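# Unplug the clipped cord from the power strip

## Task

Pull the plug of the cord that the wire clip on the power strip holds out of the strip, and move the plug away so it no longer sits in the wire clip. The result must hold on its own, not because a gripper keeps it there. At the end neither gripper may hold any loose object; open the fingers and move the arms away.

## Robot and tools

Robot: two arms, left_arm and right_arm, each with a two-finger gripper. The names do not match image sides. Bases, mounting plates and the metal frame behind them are fixed obstacles; a 'too close' message counts a plate and its side of the frame as part of that arm.

Scene frame: origin on the table top midway between the arms, +x out over the table, +z up, left_arm on the +y side. Each result has a state line 'left_arm: … | right_arm: …' giving every gripper's end_effector_position (metres) and end_effector_quat_wxyz in this frame. The printed position can be a bit off, more so at long reach. That point lies between the finger pads, about 1 cm short of the fingertips. A gripper's own axes: fingers point along +z, and they open and close along y.

A row is always 14 numbers in [-1, 1], even if only one arm moves: dx, dy, dz, rx, ry, rz, opening for left_arm, then the same seven for right_arm. dx..rz are an offset, not a pose: they move the gripper relative to its pose in the most recent result that reported it (before any such result in the scene, and for a second or later call within one reply, relative to where the robot is when the call starts). They are in that gripper's own axes. Scale: 1.0 equals 0.6 m of travel or 180 degrees of turn; rx, ry, rz form one rotation vector. Every row in a call is counted from that same base pose, not from the row before. Opening is absolute: +1 fully open (0.094 m), -1 closed. Zero offsets are not 'stay still': they pull the arm back to the base pose.

execute_actions takes 'actions', a list with zero or one item, plus optional 'pictures' (true/false). Empty list: just report the state. An item with 'rows' (1 to 15 rows) and 'steps' (1 to 15, default 15) plays one row per control step of 1/30 s, repeating the last row if rows run short. An item with only 'steps' (up to 300) is a wait counted from the previous result. A rejected call does nothing.

move takes 'target' (one 14-number row, same layout and offset rule as above) and optional 'speed' in m/s, 0.002 to 0.5, default 0.25 (turning capped at twice that in rad/s). Each gripper follows a straight path to its target; both paths finish together, lasting 0.5 to 10 s, cut off at 10 s. Openings are sent at the start. Paths ignore obstacles and the other arm. Its result adds a 'move:' line: the ending (done, off_target, moving, held, fault; an arm not named is done) and limits (paced = the pose sent was clipped; held = a check blocked some steps, after which the arm may surge well past the speed). It also gives each gripper's distance from its target. Faster contact means harder impacts; aiming far beyond a contact presses harder.

wait takes 'seconds' (0 to 10) and sends nothing new. zoom_image takes 'camera' (cam_head_left, cam_head_right or cam_high) and 'region' [x0, y0, x1, y1] in pixels of that 504x504 image, top-left at (0,0), at most 504 by 504. finished_scene takes 'scene', the current scene's number; it is final and reports whether the goal was met.

Motion details: each step the commanded pose is clipped to within 70 mm and 16 degrees of the measured pose, so far targets need several calls; after a call ends the arm continues only to its last clipped pose. Check the reported pose and send the remainder. Arms tend to end a centimetre or more low, and repeated zero offsets let them sink; to hold an arm, send the correction to its wanted pose in a reply's first call and zeros afterwards, aiming higher if it still sags. Position is favoured over orientation when both can't be met. The simulation keeps running while you compose a reply.

Result lines: HELD marks steps where a row was partly or fully not sent; 'pose unreachable' means the clearance check altered or blocked that arm's command; FAULT means an arm stopped; 'Hand target' shows where the controller is currently driving each gripper. grip_measured is the measured finger opening on the command scale (last joint value is metres); readings may be off by about 1 mm per gripper. To hold something, command about 0.03 below grip_measured; less squeezes more gently. Pads push up to roughly 50-62 N, less on thin parts.

Motor heat: holding a load warms motors. MOTOR HOT appears from 75 °C; at 90 °C that arm halts for 10 s; at 100 °C it goes limp and falls. Both show as OVER-TEMPERATURE FAULT.

Avoid: knocking or placing anything off the table (fails the task), arms striking or pushing each other, drops, slips, slams and hard pushes. Loose objects may occasionally get a brief push from outside. Finish with both grippers open, empty and withdrawn.

Each tool is called after ">>>" by a JSON object that holds its "api" and its "payload".

## Session

I'll start by looking at the scene.

>>> {"api": "execute_actions", "payload": {"actions": []}}

Scene clock: 0.00 s of 4170.00 s.
left_arm: end_effector_position=(+0.4449, +0.3805, +0.1881) grip_measured=+1.000 end_effector_quat_wxyz=(+0.250, +0.029, +0.968, -0.012) | right_arm: end_effector_position=(+0.2237, -0.4863, +0.1350) grip_measured=+1.000 end_effector_quat_wxyz=(-0.275, -0.133, +0.854, -0.422)
Joint positions: left_arm=[0.237 1.095 0.674 0.033 0.098 0.219 0.094] | right_arm=[ 0.12   1.805  0.988 -0.821  1.204  0.091  0.094]
Joint velocities: left_arm=[-0.027  0.002 -0.002 -0.022 -0.022 -0.037  0.   ] | right_arm=[ 0.007  0.007 -0.017 -0.037  0.007 -0.022  0.   ]
Motor temperatures (°C, as the motors report them): left_arm=[27 27 29 26 28 28] | right_arm=[30 28 29 26 28 26]
Hand target (left_arm): +0.444, +0.380, +0.188; +0.249, +0.030, +0.968, -0.013
Hand target (right_arm): +0.227, -0.487, +0.136; -0.269, -0.129, +0.854, -0.427

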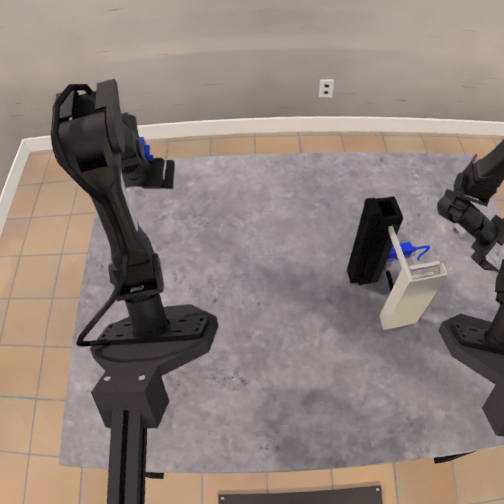

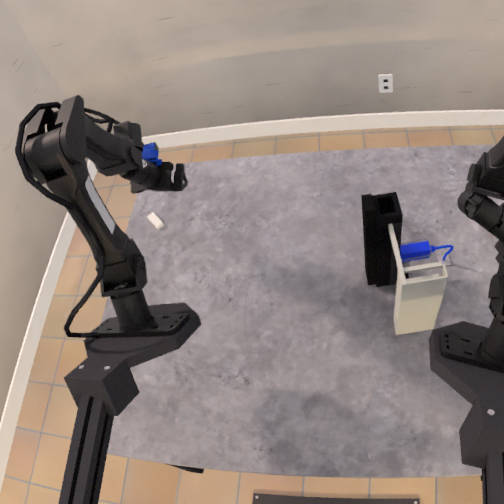

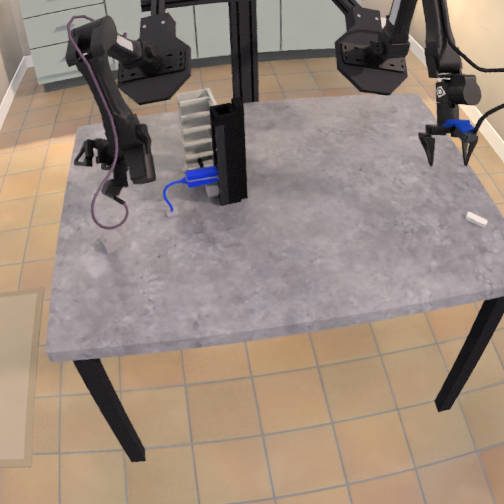

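>>> {"api": "zoom_image", "payload": {"camera": "cam_high", "region": [140, 70, 280, 230]}}

>>> {"api": "zoom_image", "payload": {"camera": "cam_head_left", "region": [330, 180, 480, 340]}}

>>> {"api": "zoom_image", "payload": {"camera": "cam_head_right", "region": [340, 180, 490, 340]}}

Region (140, 70, 280, 230) of cam_high's 504x504 image, scaled by 3.150, with more detail than that image has; it fills the left 441 columns of this view, and the rest is white.

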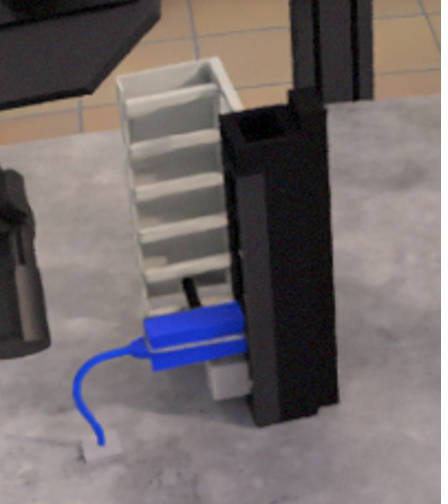

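Region (330, 180, 480, 340) of cam_head_left's 504x504 image, scaled by 3.150, with more detail than that image has; it fills the left 472 columns of this view, and the rest is white.

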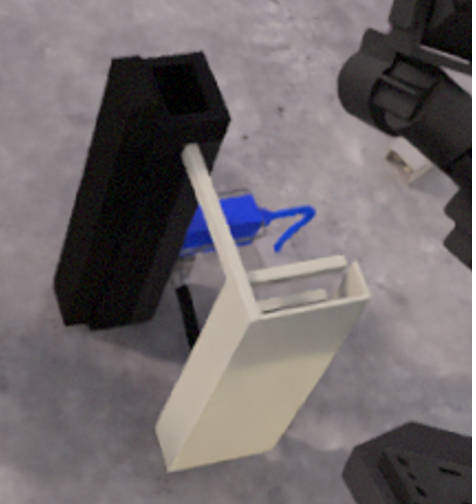

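Region (340, 180, 490, 340) of cam_head_right's 504x504 image, scaled by 3.150, with more detail than that image has; it fills the left 472 columns of this view, and the rest is white.

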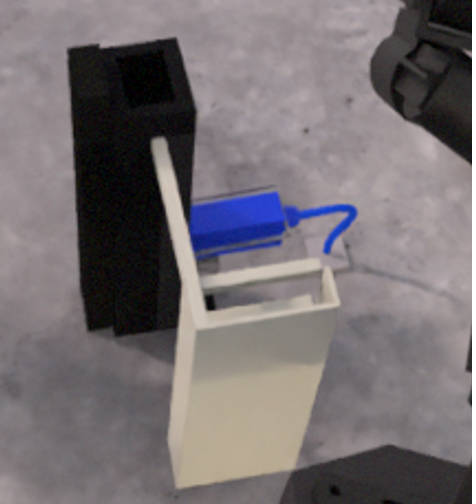

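>>> {"api": "zoom_image", "payload": {"camera": "cam_high", "region": [160, 150, 240, 225]}}

>>> {"api": "zoom_image", "payload": {"camera": "cam_head_right", "region": [390, 225, 460, 285]}}

>>> {"api": "zoom_image", "payload": {"camera": "cam_head_left", "region": [375, 225, 445, 295]}}

Region (160, 150, 240, 225) of cam_high's 504x504 image, scaled by 6.300, with more detail than that image has; it fills the top 472 rows of this view, and the rest is white.

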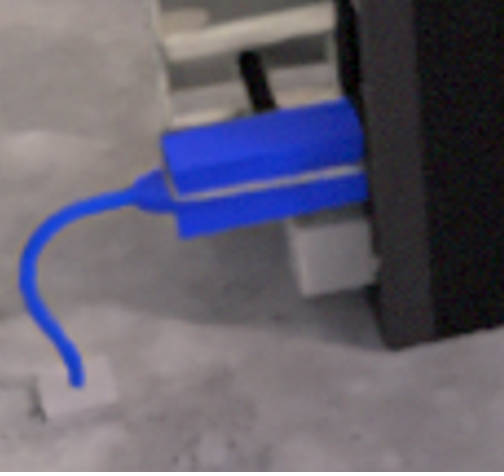

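Region (390, 225, 460, 285) of cam_head_right's 504x504 image, scaled by 7.200, with more detail than that image has; it fills the top 432 rows of this view, and the rest is white.

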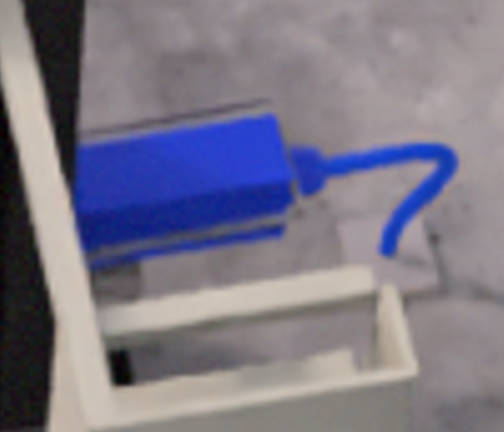

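Region (375, 225, 445, 295) of cam_head_left's 504x504 image, scaled by 7.200, with more detail than that image has.

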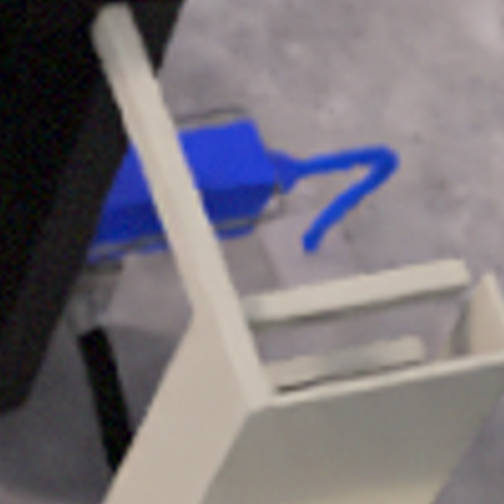

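>>> {"api": "zoom_image", "payload": {"camera": "cam_high", "region": [400, 60, 504, 180]}}

>>> {"api": "zoom_image", "payload": {"camera": "cam_high", "region": [50, 100, 180, 260]}}

Region (400, 60, 504, 180) of cam_high's 504x504 image, scaled by 4.200, with more detail than that image has; it fills the left 437 columns of this view, and the rest is white.

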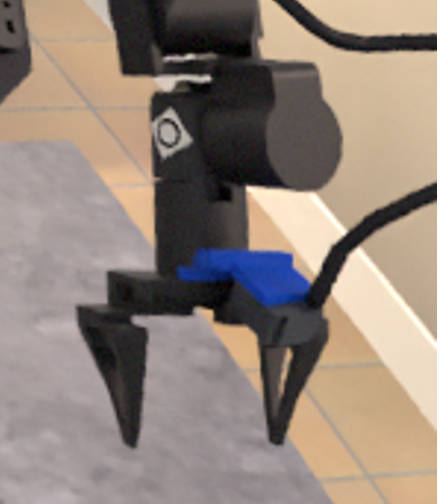

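Region (50, 100, 180, 260) of cam_high's 504x504 image, scaled by 3.150, with more detail than that image has; it fills the left 410 columns of this view, and the rest is white.

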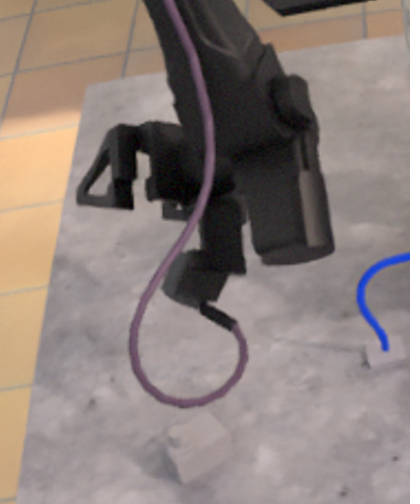

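>>> {"api": "move", "payload": {"target": [0,0,0,0,0,0,1, -0.0468,0.0235,-0.3739,-0.498,0.161,0.388,1], "speed": 0.3}}

Scene clock: 110.40 s of 4170.00 s.
left_arm: end_effector_position=(+0.4449, +0.3805, +0.1881) grip_measured=+1.000 end_effector_quat_wxyz=(+0.250, +0.029, +0.968, -0.012) | right_arm: end_effector_position=(+0.3234, -0.3025, +0.2165) grip_measured=+1.000 end_effector_quat_wxyz=(-0.203, +0.634, +0.730, +0.157)
Joint positions: left_arm=[0.237 1.095 0.674 0.033 0.098 0.219 0.094] | right_arm=[ 0.129  1.333  1.141 -0.898 -0.236  1.289  0.094]
Joint velocities: left_arm=[-0.032  0.007 -0.007 -0.037 -0.037  0.022  0.   ] | right_arm=[-0.017 -0.002 -0.012  0.007  0.007  0.022  0.   ]
Motor temperatures (°C, as the motors report them): left_arm=[27 32 32 30 28 28] | right_arm=[30 35 30 27 28 26]
Hand target (left_arm): +0.445, +0.381, +0.188; +0.250, +0.029, +0.968, -0.012
Hand target (right_arm): +0.322, -0.297, +0.220; -0.202, +0.633, +0.728, +0.168
Off the commanded pose (left_arm): 0.000 m, 0 deg.
Off the commanded pose (right_arm): 0.005 m, 2 deg.
After step 90, 103.33 s passed at rest.
move: done

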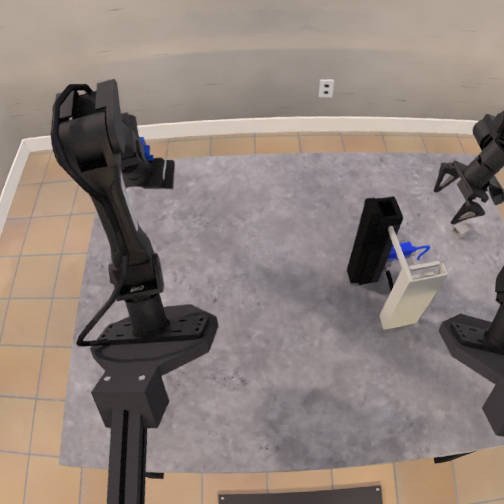

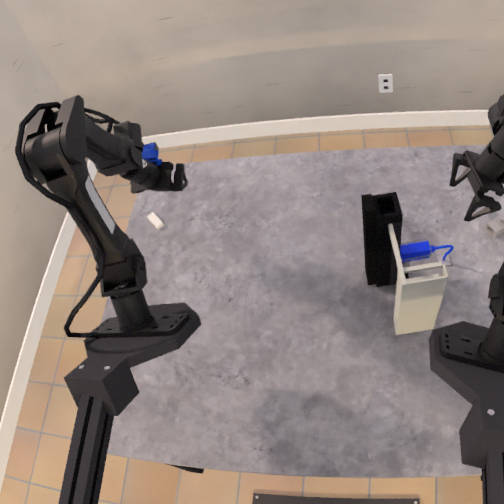

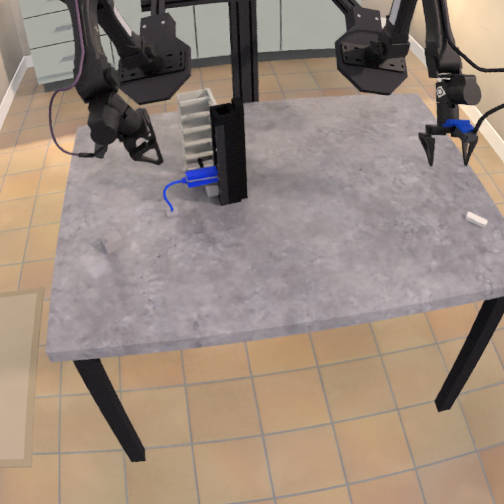

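>>> {"api": "zoom_image", "payload": {"camera": "cam_high", "region": [90, 90, 250, 220]}}

>>> {"api": "zoom_image", "payload": {"camera": "cam_head_right", "region": [384, 140, 504, 280]}}

>>> {"api": "zoom_image", "payload": {"camera": "cam_head_left", "region": [374, 140, 504, 280]}}

Region (90, 90, 250, 220) of cam_high's 504x504 image, scaled by 3.150, with more detail than that image has; it fills the top 410 rows of this view, and the rest is white.

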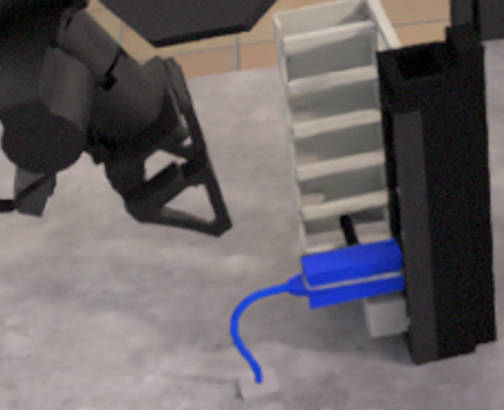

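Region (384, 140, 504, 280) of cam_head_right's 504x504 image, scaled by 3.600, with more detail than that image has; it fills the left 432 columns of this view, and the rest is white.

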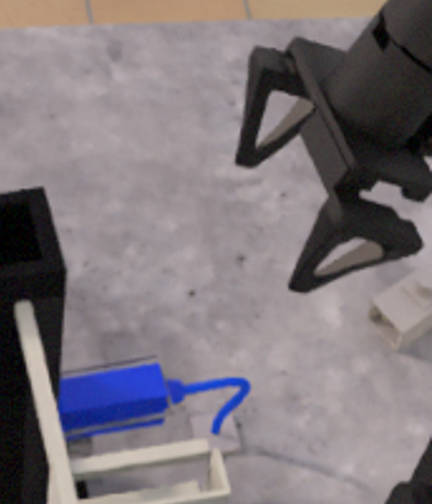

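Region (374, 140, 504, 280) of cam_head_left's 504x504 image, scaled by 3.600, with more detail than that image has; it fills the left 468 columns of this view, and the rest is white.

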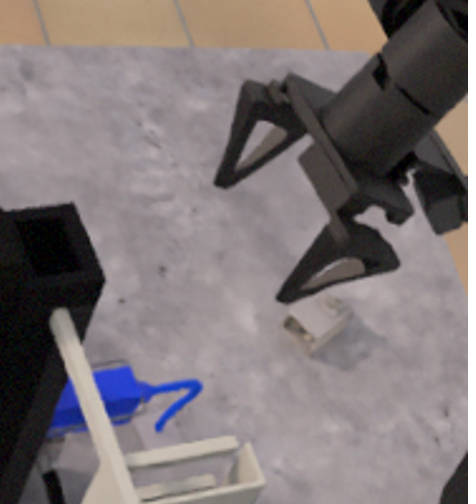

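>>> {"api": "move", "payload": {"target": [0,0,0,0,0,0,1, 0.0042,-0.0407,0.150,-0.004,0,-0.011,0.3], "speed": 0.15}}

Scene clock: 151.80 s of 4170.00 s.
left_arm: end_effector_position=(+0.4449, +0.3805, +0.1881) grip_measured=+1.000 end_effector_quat_wxyz=(+0.250, +0.029, +0.968, -0.012) | right_arm: end_effector_position=(+0.2959, -0.2655, +0.1444) grip_measured=+0.302 end_effector_quat_wxyz=(-0.192, +0.623, +0.738, +0.172)
Joint positions: left_arm=[0.237 1.095 0.674 0.033 0.098 0.219 0.094] | right_arm=[ 0.174  1.441  0.885 -0.499 -0.224  1.301  0.061]
Joint velocities: left_arm=[-0.007 -0.002 -0.007  0.007 -0.022 -0.022  0.   ] | right_arm=[-0.002 -0.002 -0.022 -0.037 -0.037 -0.051  0.   ]
Motor temperatures (°C, as the motors report them): left_arm=[27 33 32 31 28 28] | right_arm=[30 36 30 26 28 26]
Hand target (left_arm): +0.445, +0.381, +0.188; +0.250, +0.029, +0.968, -0.012
Hand target (right_arm): +0.289, -0.262, +0.140; -0.196, +0.622, +0.740, +0.165
Off the commanded pose (left_arm): 0.000 m, 0 deg.
Off the commanded pose (right_arm): 0.009 m, 1 deg.
After step 90, 37.10 s passed at rest.
move: done

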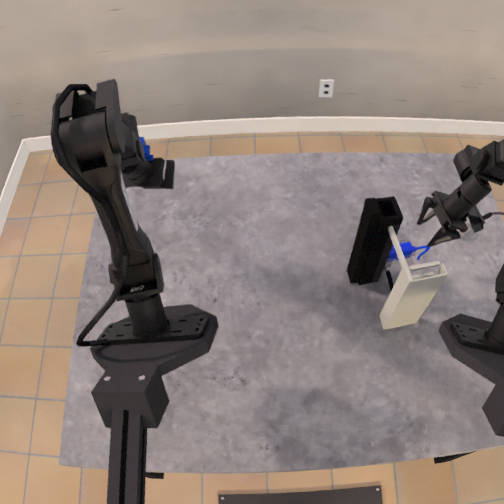

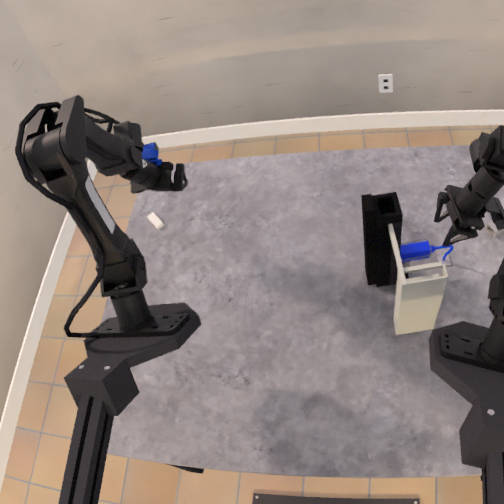

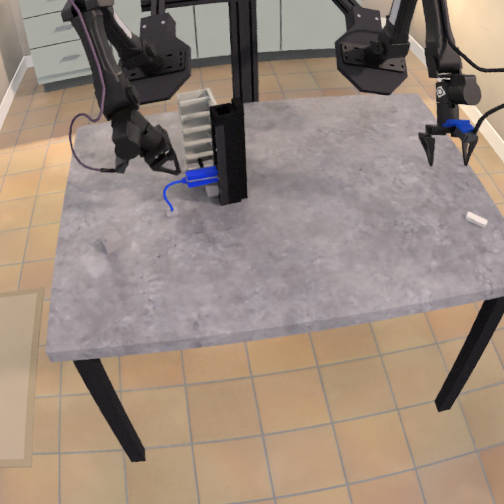

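>>> {"api": "zoom_image", "payload": {"camera": "cam_high", "region": [130, 120, 240, 220]}}

>>> {"api": "zoom_image", "payload": {"camera": "cam_head_right", "region": [390, 180, 490, 280]}}

>>> {"api": "zoom_image", "payload": {"camera": "cam_head_left", "region": [375, 180, 475, 280]}}

Region (130, 120, 240, 220) of cam_high's 504x504 image, scaled by 4.582, with more detail than that image has; it fills the top 458 rows of this view, and the rest is white.

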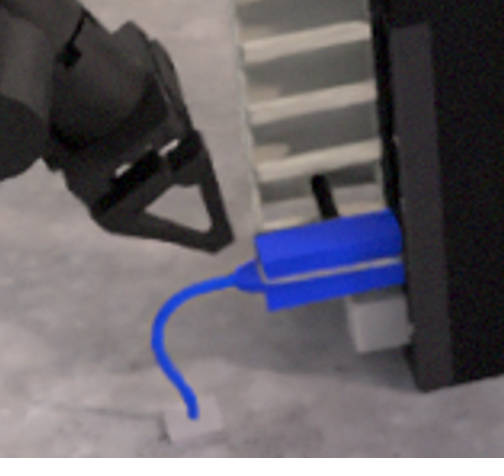

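Region (390, 180, 490, 280) of cam_head_right's 504x504 image, scaled by 5.040, with more detail than that image has.

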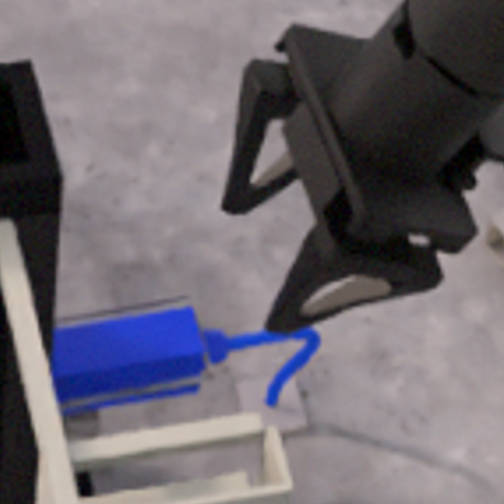

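Region (375, 180, 475, 280) of cam_head_left's 504x504 image, scaled by 5.040, with more detail than that image has.

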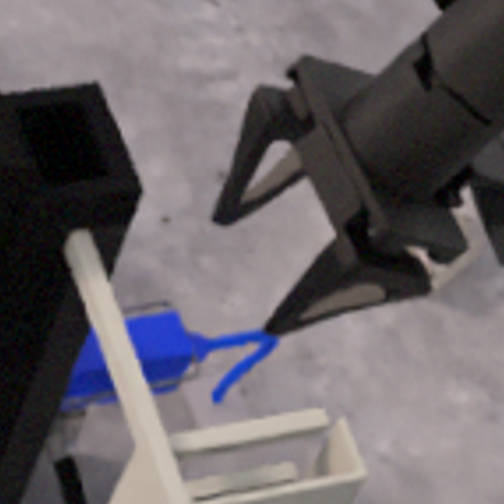

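>>> {"api": "zoom_image", "payload": {"camera": "cam_high", "region": [172, 158, 228, 202]}}

>>> {"api": "zoom_image", "payload": {"camera": "cam_head_right", "region": [396, 232, 446, 270]}}

>>> {"api": "zoom_image", "payload": {"camera": "cam_head_left", "region": [382, 232, 432, 270]}}

Region (172, 158, 228, 202) of cam_high's 504x504 image, scaled by 9.000, with more detail than that image has; it fills the top 396 rows of this view, and the rest is white.

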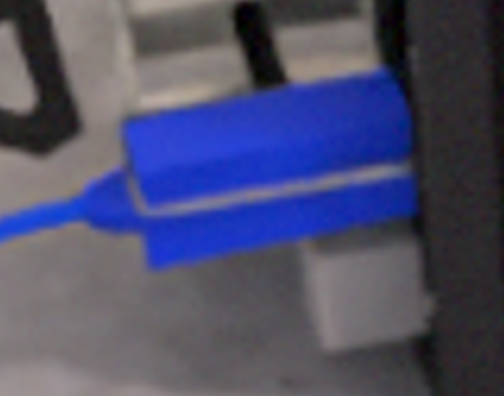

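Region (396, 232, 446, 270) of cam_head_right's 504x504 image, scaled by 10.080, with more detail than that image has; it fills the top 383 rows of this view, and the rest is white.

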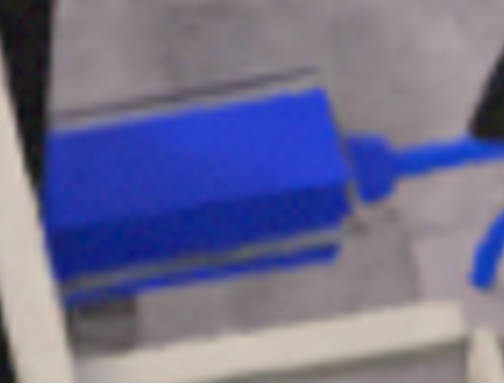

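Region (382, 232, 432, 270) of cam_head_left's 504x504 image, scaled by 10.080, with more detail than that image has; it fills the top 383 rows of this view, and the rest is white.

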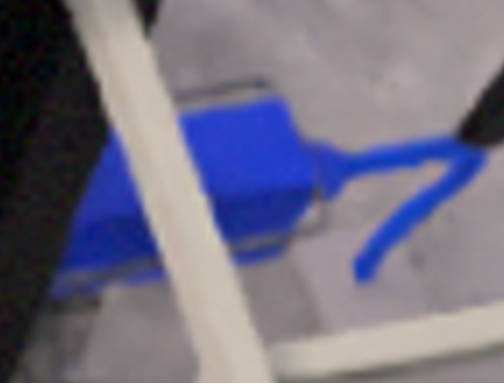

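>>> {"api": "move", "payload": {"target": [0,0,0,0,0,0,1, 0.0108,-0.010,0.1067,0,0,0,0.45], "speed": 0.06}}

Scene clock: 186.70 s of 4170.00 s.
left_arm: end_effector_position=(+0.4449, +0.3805, +0.1881) grip_measured=+1.000 end_effector_quat_wxyz=(+0.250, +0.029, +0.968, -0.012) | right_arm: end_effector_position=(+0.2947, -0.2349, +0.0963) grip_measured=+0.448 end_effector_quat_wxyz=(-0.185, +0.625, +0.737, +0.180)
Joint positions: left_arm=[0.237 1.095 0.674 0.033 0.098 0.219 0.094] | right_arm=[ 0.224  1.623  0.842 -0.243 -0.204  1.35   0.068]
Joint velocities: left_arm=[-0.007  0.007 -0.002 -0.007  0.11  -0.051  0.   ] | right_arm=[ 0.002  0.002 -0.007  0.022 -0.066  0.037  0.   ]
Motor temperatures (°C, as the motors report them): left_arm=[27 33 33 31 28 28] | right_arm=[31 35 30 26 28 26]
Hand target (left_arm): +0.445, +0.381, +0.188; +0.250, +0.029, +0.968, -0.012
Hand target (right_arm): +0.283, -0.230, +0.092; -0.193, +0.623, +0.739, +0.171
Off the commanded pose (left_arm): 0.000 m, 0 deg.
Off the commanded pose (right_arm): 0.012 m, 1 deg.
After step 90, 30.30 s passed at rest.
move: off_target (right_arm)

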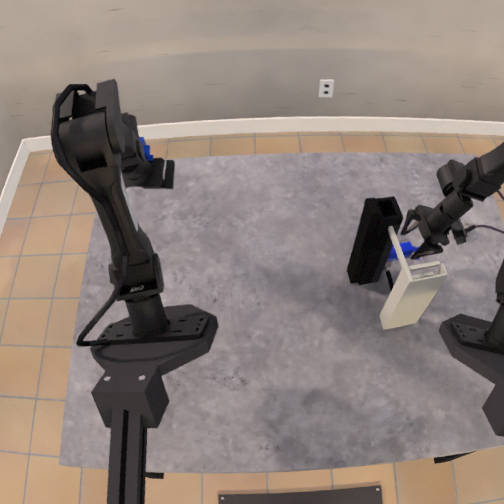

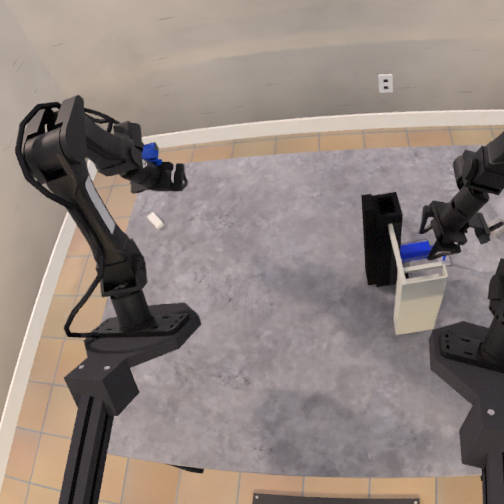

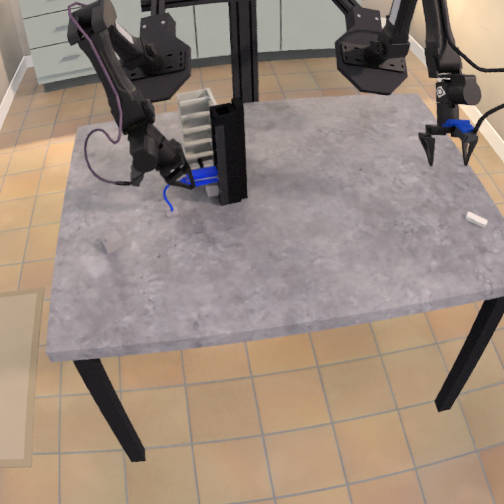

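>>> {"api": "zoom_image", "payload": {"camera": "cam_high", "region": [150, 135, 240, 215]}}

>>> {"api": "zoom_image", "payload": {"camera": "cam_head_right", "region": [390, 200, 470, 280]}}

>>> {"api": "zoom_image", "payload": {"camera": "cam_head_left", "region": [375, 200, 455, 280]}}

Region (150, 135, 240, 215) of cam_high's 504x504 image, scaled by 5.600, with more detail than that image has.

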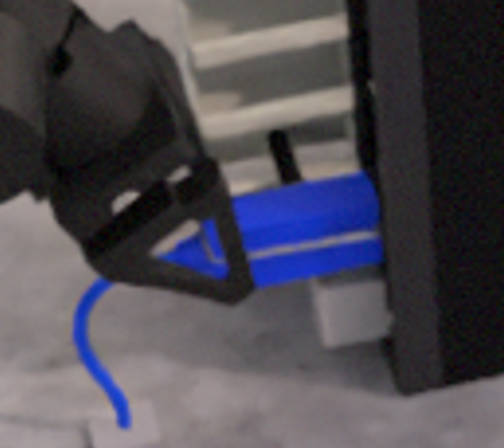

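Region (390, 200, 470, 280) of cam_head_right's 504x504 image, scaled by 6.300, with more detail than that image has.

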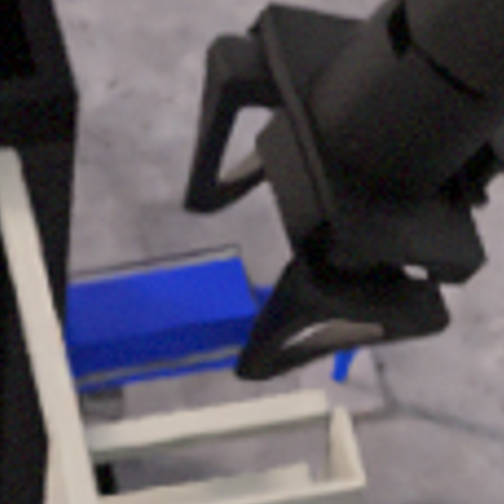

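Region (375, 200, 455, 280) of cam_head_left's 504x504 image, scaled by 6.300, with more detail than that image has.

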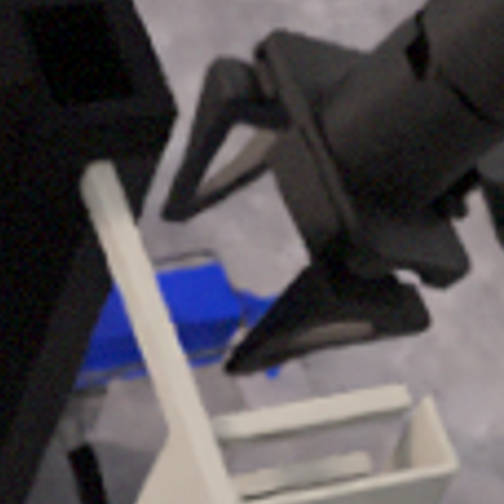

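>>> {"api": "move", "payload": {"target": [0,0,0,0,0,0,1, 0.0135,-0.0273,0.0222,0.012,0,0,0.45], "speed": 0.04}}

Scene clock: 196.77 s of 4170.00 s.
left_arm: end_effector_position=(+0.4449, +0.3805, +0.1881) grip_measured=+1.000 end_effector_quat_wxyz=(+0.250, +0.029, +0.968, -0.012) | right_arm: end_effector_position=(+0.2888, -0.2290, +0.0929) grip_measured=+0.448 end_effector_quat_wxyz=(-0.189, +0.624, +0.738, +0.176)
Joint positions: left_arm=[0.237 1.095 0.674 0.033 0.098 0.219 0.094] | right_arm=[ 0.241  1.638  0.828 -0.223 -0.193  1.361  0.068]
Joint velocities: left_arm=[-0.012 -0.012 -0.017 -0.022 -0.081 -0.007  0.   ] | right_arm=[-0.002 -0.012 -0.017  0.051  0.051  0.037  0.001]
Motor temperatures (°C, as the motors report them): left_arm=[27 33 33 31 28 28] | right_arm=[31 35 30 26 28 26]
Hand target (left_arm): +0.445, +0.381, +0.188; +0.250, +0.029, +0.968, -0.012
Hand target (right_arm): +0.276, -0.224, +0.089; -0.197, +0.621, +0.740, +0.166
Off the commanded pose (left_arm): 0.000 m, 0 deg.
Off the commanded pose (right_arm): 0.014 m, 2 deg.
After step 90, 6.00 s passed at rest.
move: off_target (right_arm)

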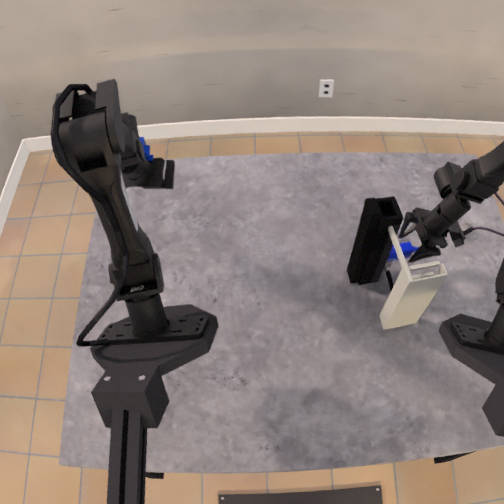

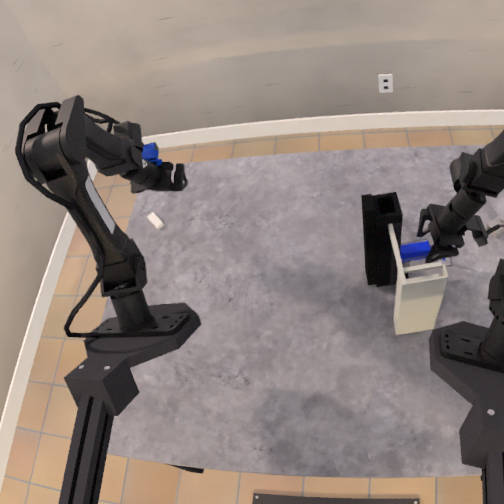

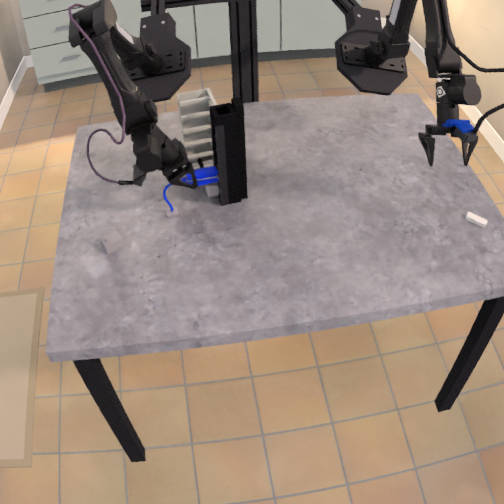

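>>> {"api": "execute_actions", "payload": {"actions": [{"rows": [[0,0,0,0,0,0,1, 0.0078,-0.0252,0.0115,0.008,0,0,0.0]], "steps": 15}]}}

>>> {"api": "zoom_image", "payload": {"camera": "cam_head_right", "region": [390, 200, 470, 280]}}

>>> {"api": "zoom_image", "payload": {"camera": "cam_high", "region": [150, 135, 240, 215]}}

Scene clock: 204.07 s of 4170.00 s.
left_arm: end_effector_position=(+0.4449, +0.3805, +0.1881) grip_measured=+1.000 end_effector_quat_wxyz=(+0.250, +0.029, +0.968, -0.012) | right_arm: end_effector_position=(+0.2865, -0.2286, +0.0917) grip_measured=+0.003 end_effector_quat_wxyz=(-0.188, +0.624, +0.738, +0.176)
Joint positions: left_arm=[0.237 1.095 0.674 0.033 0.098 0.219 0.094] | right_arm=[ 0.241  1.638  0.816 -0.208 -0.192  1.362  0.047]
Joint velocities: left_arm=[ 0.022 -0.007 -0.017  0.022 -0.037 -0.007  0.   ] | right_arm=[-0.002  0.002 -0.012  0.037 -0.037 -0.022 -0.001]
Motor temperatures (°C, as the motors report them): left_arm=[27 33 33 31 28 28] | right_arm=[31 35 30 26 28 26]
Hand target (left_arm): +0.445, +0.381, +0.188; +0.250, +0.029, +0.968, -0.012
Hand target (right_arm): +0.273, -0.224, +0.089; -0.197, +0.621, +0.740, +0.166
Off the commanded pose (left_arm): 0.000 m, 0 deg.
Off the commanded pose (right_arm): 0.015 m, 2 deg.
Steps of this call (steps 1 to 90: nothing new was sent; then 3.80 s passed at rest; steps 91 to 105: all 15 steps of this action). Readings (end_effector_position):
91: left_arm (+0.4449, +0.3805, +0.1881) | right_arm (+0.2885, -0.2290, +0.0926)
92: left_arm (+0.4449, +0.3805, +0.1881) | right_arm (+0.2880, -0.2289, +0.0924)
94: left_arm (+0.4449, +0.3805, +0.1881) | right_arm (+0.2864, -0.2286, +0.0917)
98: left_arm (+0.4449, +0.3805, +0.1881) | right_arm (+0.2865, -0.2286, +0.0917)
105: the state above

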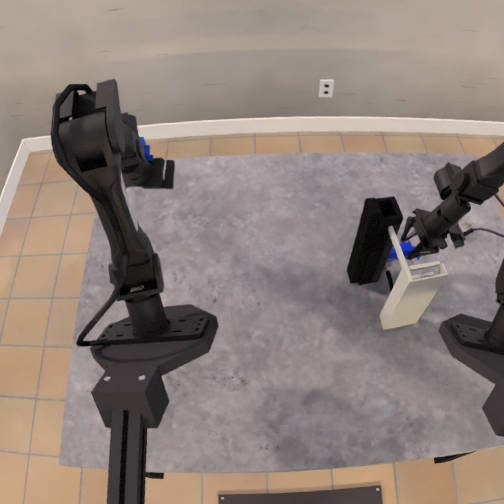

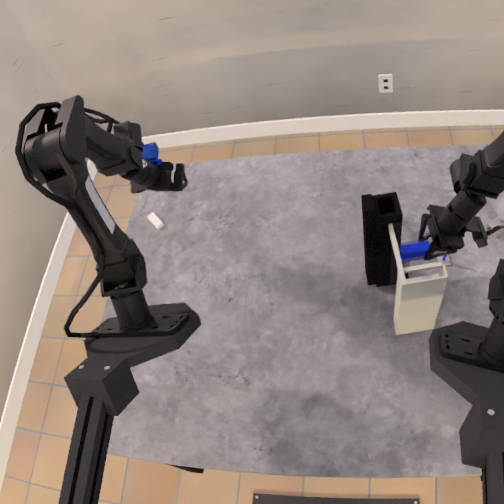

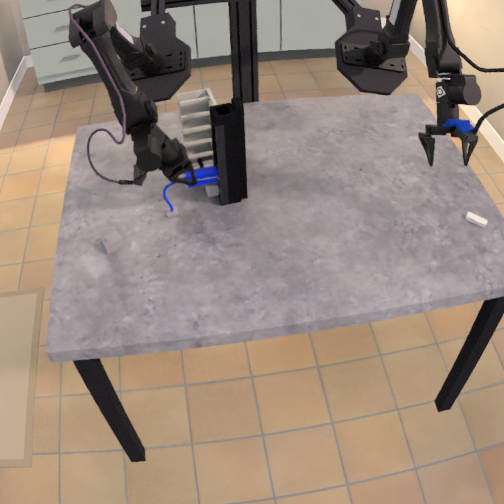

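Region (390, 200, 470, 280) of cam_head_right's 504x504 image, scaled by 6.300, with more detail than that image has.

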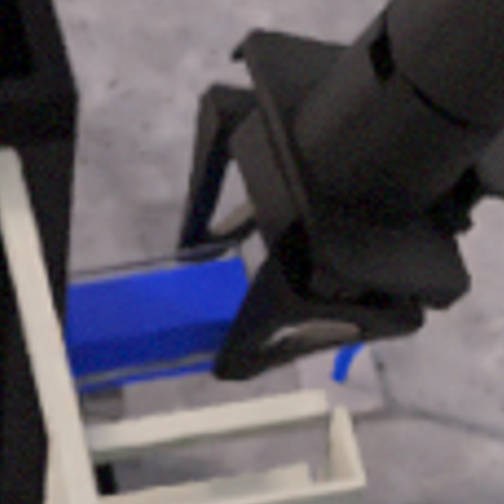

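Region (150, 135, 240, 215) of cam_high's 504x504 image, scaled by 5.600, with more detail than that image has.

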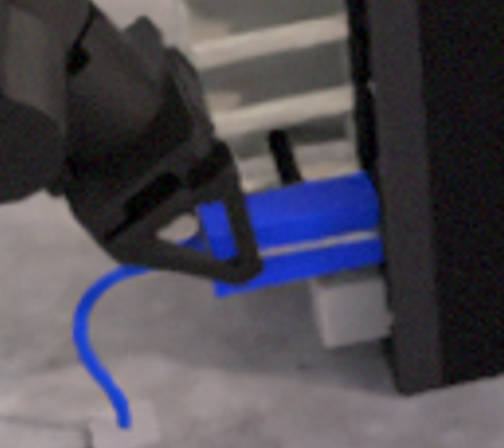

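>>> {"api": "execute_actions", "payload": {"actions": [{"rows": [[0,0,0,0,0,0,1, 0.0078,-0.0212,0.012,0.008,0,0,0.0],[0,0,0,0,0,0,1, 0.0078,-0.0212,0.014,0.008,0,0,0.0],[0,0,0,0,0,0,1, 0.0078,-0.0212,0.016,0.008,0,0,0.0],[0,0,0,0,0,0,1, 0.0078,-0.0212,0.018,0.008,0,0,0.0],[0,0,0,0,0,0,1, 0.0078,-0.0212,0.020,0.008,0,0,0.0],[0,0,0,0,0,0,1, 0.0078,-0.0212,0.020,0.008,0,0,0.0],[0,0,0,0,0,0,1, 0.0078,-0.0212,0.020,0.008,0,0,0.0],[0,0,0,0,0,0,1, 0.0078,-0.0212,0.020,0.008,0,0,-0.03],[0,0,0,0,0,0,1, 0.0078,-0.0212,0.020,0.008,0,0,-0.06],[0,0,0,0,0,0,1, 0.0078,-0.0212,0.020,0.008,0,0,-0.09],[0,0,0,0,0,0,1, 0.0078,-0.0212,0.020,0.008,0,0,-0.12]], "steps": 15}], "pictures": false}}

Scene clock: 211.97 s of 4170.00 s.
left_arm: end_effector_position=(+0.4449, +0.3805, +0.1881) grip_measured=+1.000 end_effector_quat_wxyz=(+0.250, +0.029, +0.968, -0.012) | right_arm: end_effector_position=(+0.2868, -0.2284, +0.0902) grip_measured=-0.038 end_effector_quat_wxyz=(-0.186, +0.625, +0.737, +0.175)
Joint positions: left_arm=[0.237 1.095 0.674 0.033 0.098 0.219 0.094] | right_arm=[ 0.242  1.643  0.816 -0.201 -0.188  1.366  0.045]
Joint velocities: left_arm=[-0.002  0.002  0.002  0.095  0.11  -0.095  0.   ] | right_arm=[-0.022 -0.002 -0.037 -0.081 -0.051  0.022  0.001]
Motor temperatures (°C, as the motors report them): left_arm=[27 34 33 31 28 28] | right_arm=[31 35 30 26 28 26]
Hand target (left_arm): +0.445, +0.381, +0.188; +0.250, +0.029, +0.968, -0.012
Hand target (right_arm): +0.272, -0.222, +0.084; -0.196, +0.622, +0.740, +0.167
Off the commanded pose (left_arm): 0.000 m, 0 deg.
Off the commanded pose (right_arm): 0.018 m, 2 deg.
Steps of this call (steps 1 to 90: nothing new was sent; then 4.40 s passed at rest; steps 91 to 105: all 15 steps of this action). Readings (end_effector_position):
91: left_arm (+0.4449, +0.3805, +0.1881) | right_arm (+0.2867, -0.2286, +0.0917)
92: left_arm (+0.4449, +0.3805, +0.1881) | right_arm (+0.2867, -0.2286, +0.0917)
94: left_arm (+0.4449, +0.3805, +0.1881) | right_arm (+0.2869, -0.2287, +0.0917)
98: left_arm (+0.4449, +0.3805, +0.1881) | right_arm (+0.2867, -0.2284, +0.0902)
105: the state above

>>> {"api": "move", "payload": {"target": [0,0,0,0,0,0,1, 0.0458,-0.0145,-0.0415,0.008,0,0,-0.065], "speed": 0.03}}

>>> {"api": "zoom_image", "payload": {"camera": "cam_high", "region": [150, 135, 240, 215]}}

>>> {"api": "zoom_image", "payload": {"camera": "cam_head_right", "region": [390, 200, 470, 280]}}

Scene clock: 219.37 s of 4170.00 s.
left_arm: end_effector_position=(+0.4449, +0.3805, +0.1881) grip_measured=+1.000 end_effector_quat_wxyz=(+0.250, +0.029, +0.968, -0.012) | right_arm: end_effector_position=(+0.2862, -0.2226, +0.1152) grip_measured=-0.042 end_effector_quat_wxyz=(-0.180, +0.630, +0.737, +0.165)
Joint positions: left_arm=[0.237 1.095 0.674 0.033 0.098 0.219 0.094] | right_arm=[ 0.307  1.552  0.804 -0.272 -0.13   1.431  0.045]
Joint velocities: left_arm=[ 0.017 -0.012 -0.017  0.022  0.007  0.051  0.   ] | right_arm=[-0.012  0.002 -0.002 -0.037 -0.051  0.051 -0.001]
Motor temperatures (°C, as the motors report them): left_arm=[27 34 33 32 28 28] | right_arm=[31 35 30 26 28 26]
Hand target (left_arm): +0.445, +0.381, +0.188; +0.250, +0.029, +0.968, -0.012
Hand target (right_arm): +0.275, -0.218, +0.124; -0.194, +0.623, +0.739, +0.165
Off the commanded pose (left_arm): 0.000 m, 0 deg.
Off the commanded pose (right_arm): 0.015 m, 2 deg.
After step 90, 2.87 s passed at rest.
move: off_target (right_arm)

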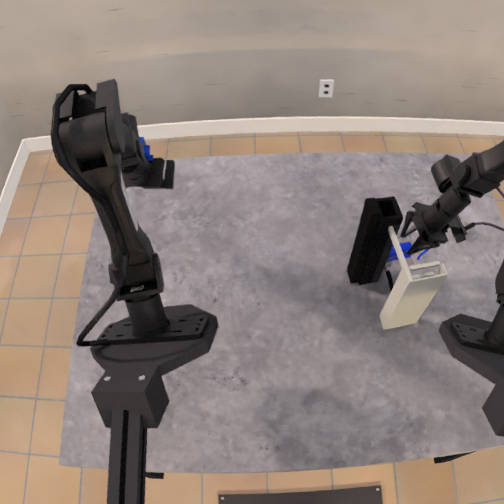

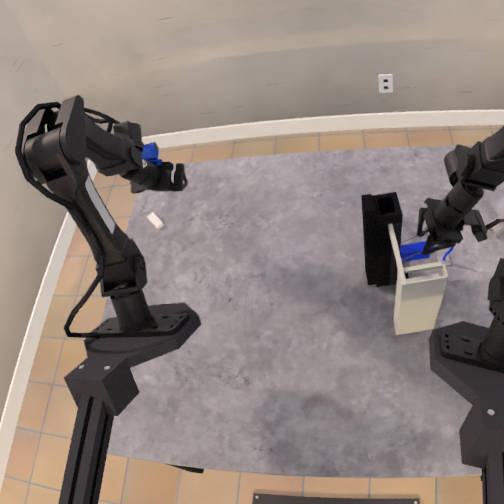

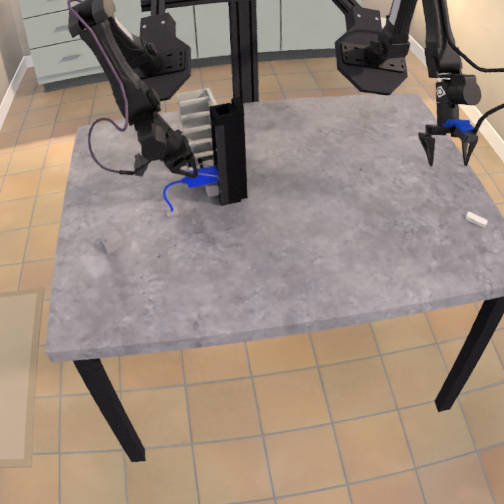

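Region (150, 135, 240, 215) of cam_high's 504x504 image, scaled by 5.600, with more detail than that image has.

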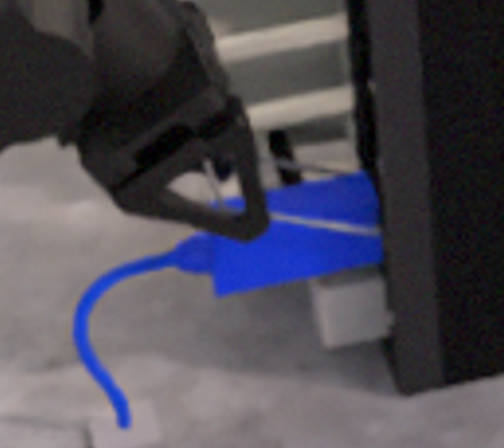

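Region (390, 200, 470, 280) of cam_head_right's 504x504 image, scaled by 6.300, with more detail than that image has.

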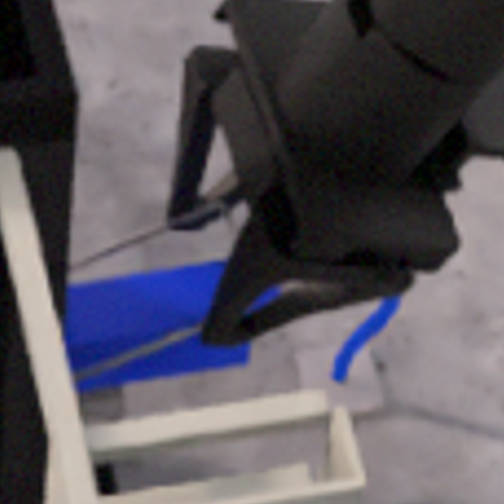

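>>> {"api": "move", "payload": {"target": [0,0,0,0,0,0,1, 0.0665,-0.0123,-0.0269,0.005,0.02,0,-0.065], "speed": 0.03}}

>>> {"api": "zoom_image", "payload": {"camera": "cam_high", "region": [150, 125, 240, 205]}}

>>> {"api": "zoom_image", "payload": {"camera": "cam_head_right", "region": [385, 190, 465, 270]}}

Scene clock: 231.50 s of 4170.00 s.
left_arm: end_effector_position=(+0.4449, +0.3805, +0.1881) grip_measured=+1.000 end_effector_quat_wxyz=(+0.250, +0.029, +0.968, -0.012) | right_arm: end_effector_position=(+0.2845, -0.2086, +0.1343) grip_measured=-0.042 end_effector_quat_wxyz=(-0.183, +0.634, +0.734, +0.162)
Joint positions: left_arm=[0.237 1.095 0.674 0.033 0.098 0.219 0.094] | right_arm=[ 0.382  1.503  0.804 -0.318 -0.091  1.507  0.045]
Joint velocities: left_arm=[-0.012 -0.022 -0.002 -0.022 -0.022  0.007  0.   ] | right_arm=[ 0.002 -0.012  0.012 -0.007 -0.051 -0.022 -0.   ]
Motor temperatures (°C, as the motors report them): left_arm=[27 34 33 32 28 28] | right_arm=[31 37 30 26 28 26]
Hand target (left_arm): +0.445, +0.381, +0.188; +0.250, +0.029, +0.968, -0.012
Hand target (right_arm): +0.274, -0.197, +0.147; -0.208, +0.624, +0.732, +0.178
Off the commanded pose (left_arm): 0.000 m, 0 deg.
Off the commanded pose (right_arm): 0.021 m, 4 deg.
After step 90, 7.40 s passed at rest.
move: off_target (right_arm)

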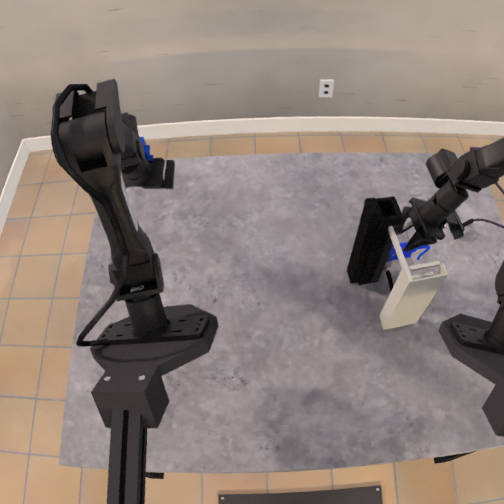

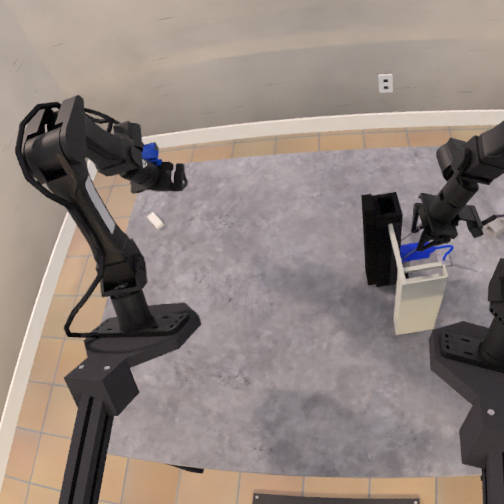

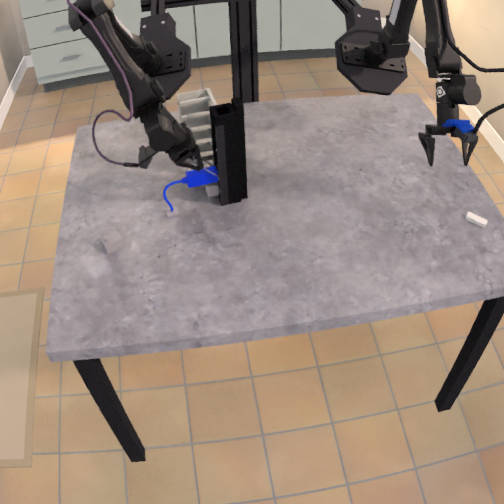

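Region (150, 125, 240, 205) of cam_high's 504x504 image, scaled by 5.600, with more detail than that image has.

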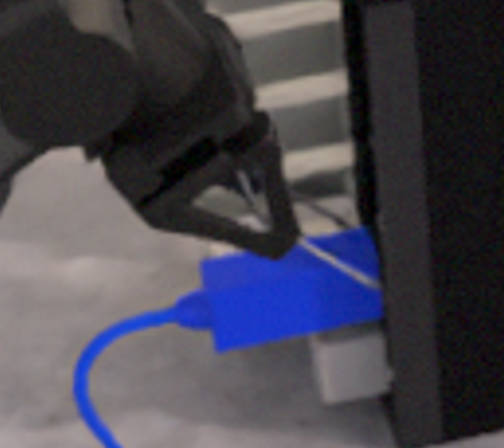

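Region (385, 190, 465, 270) of cam_head_right's 504x504 image, scaled by 6.300, with more detail than that image has.

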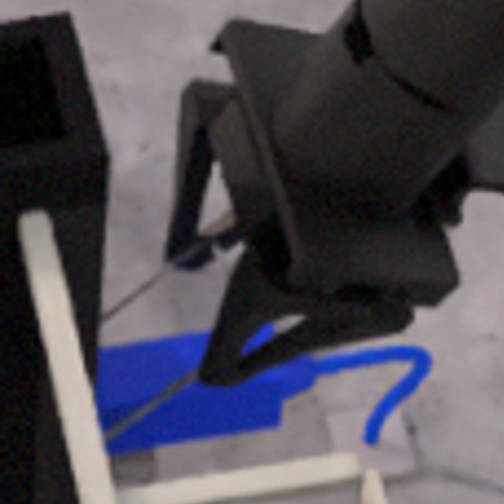

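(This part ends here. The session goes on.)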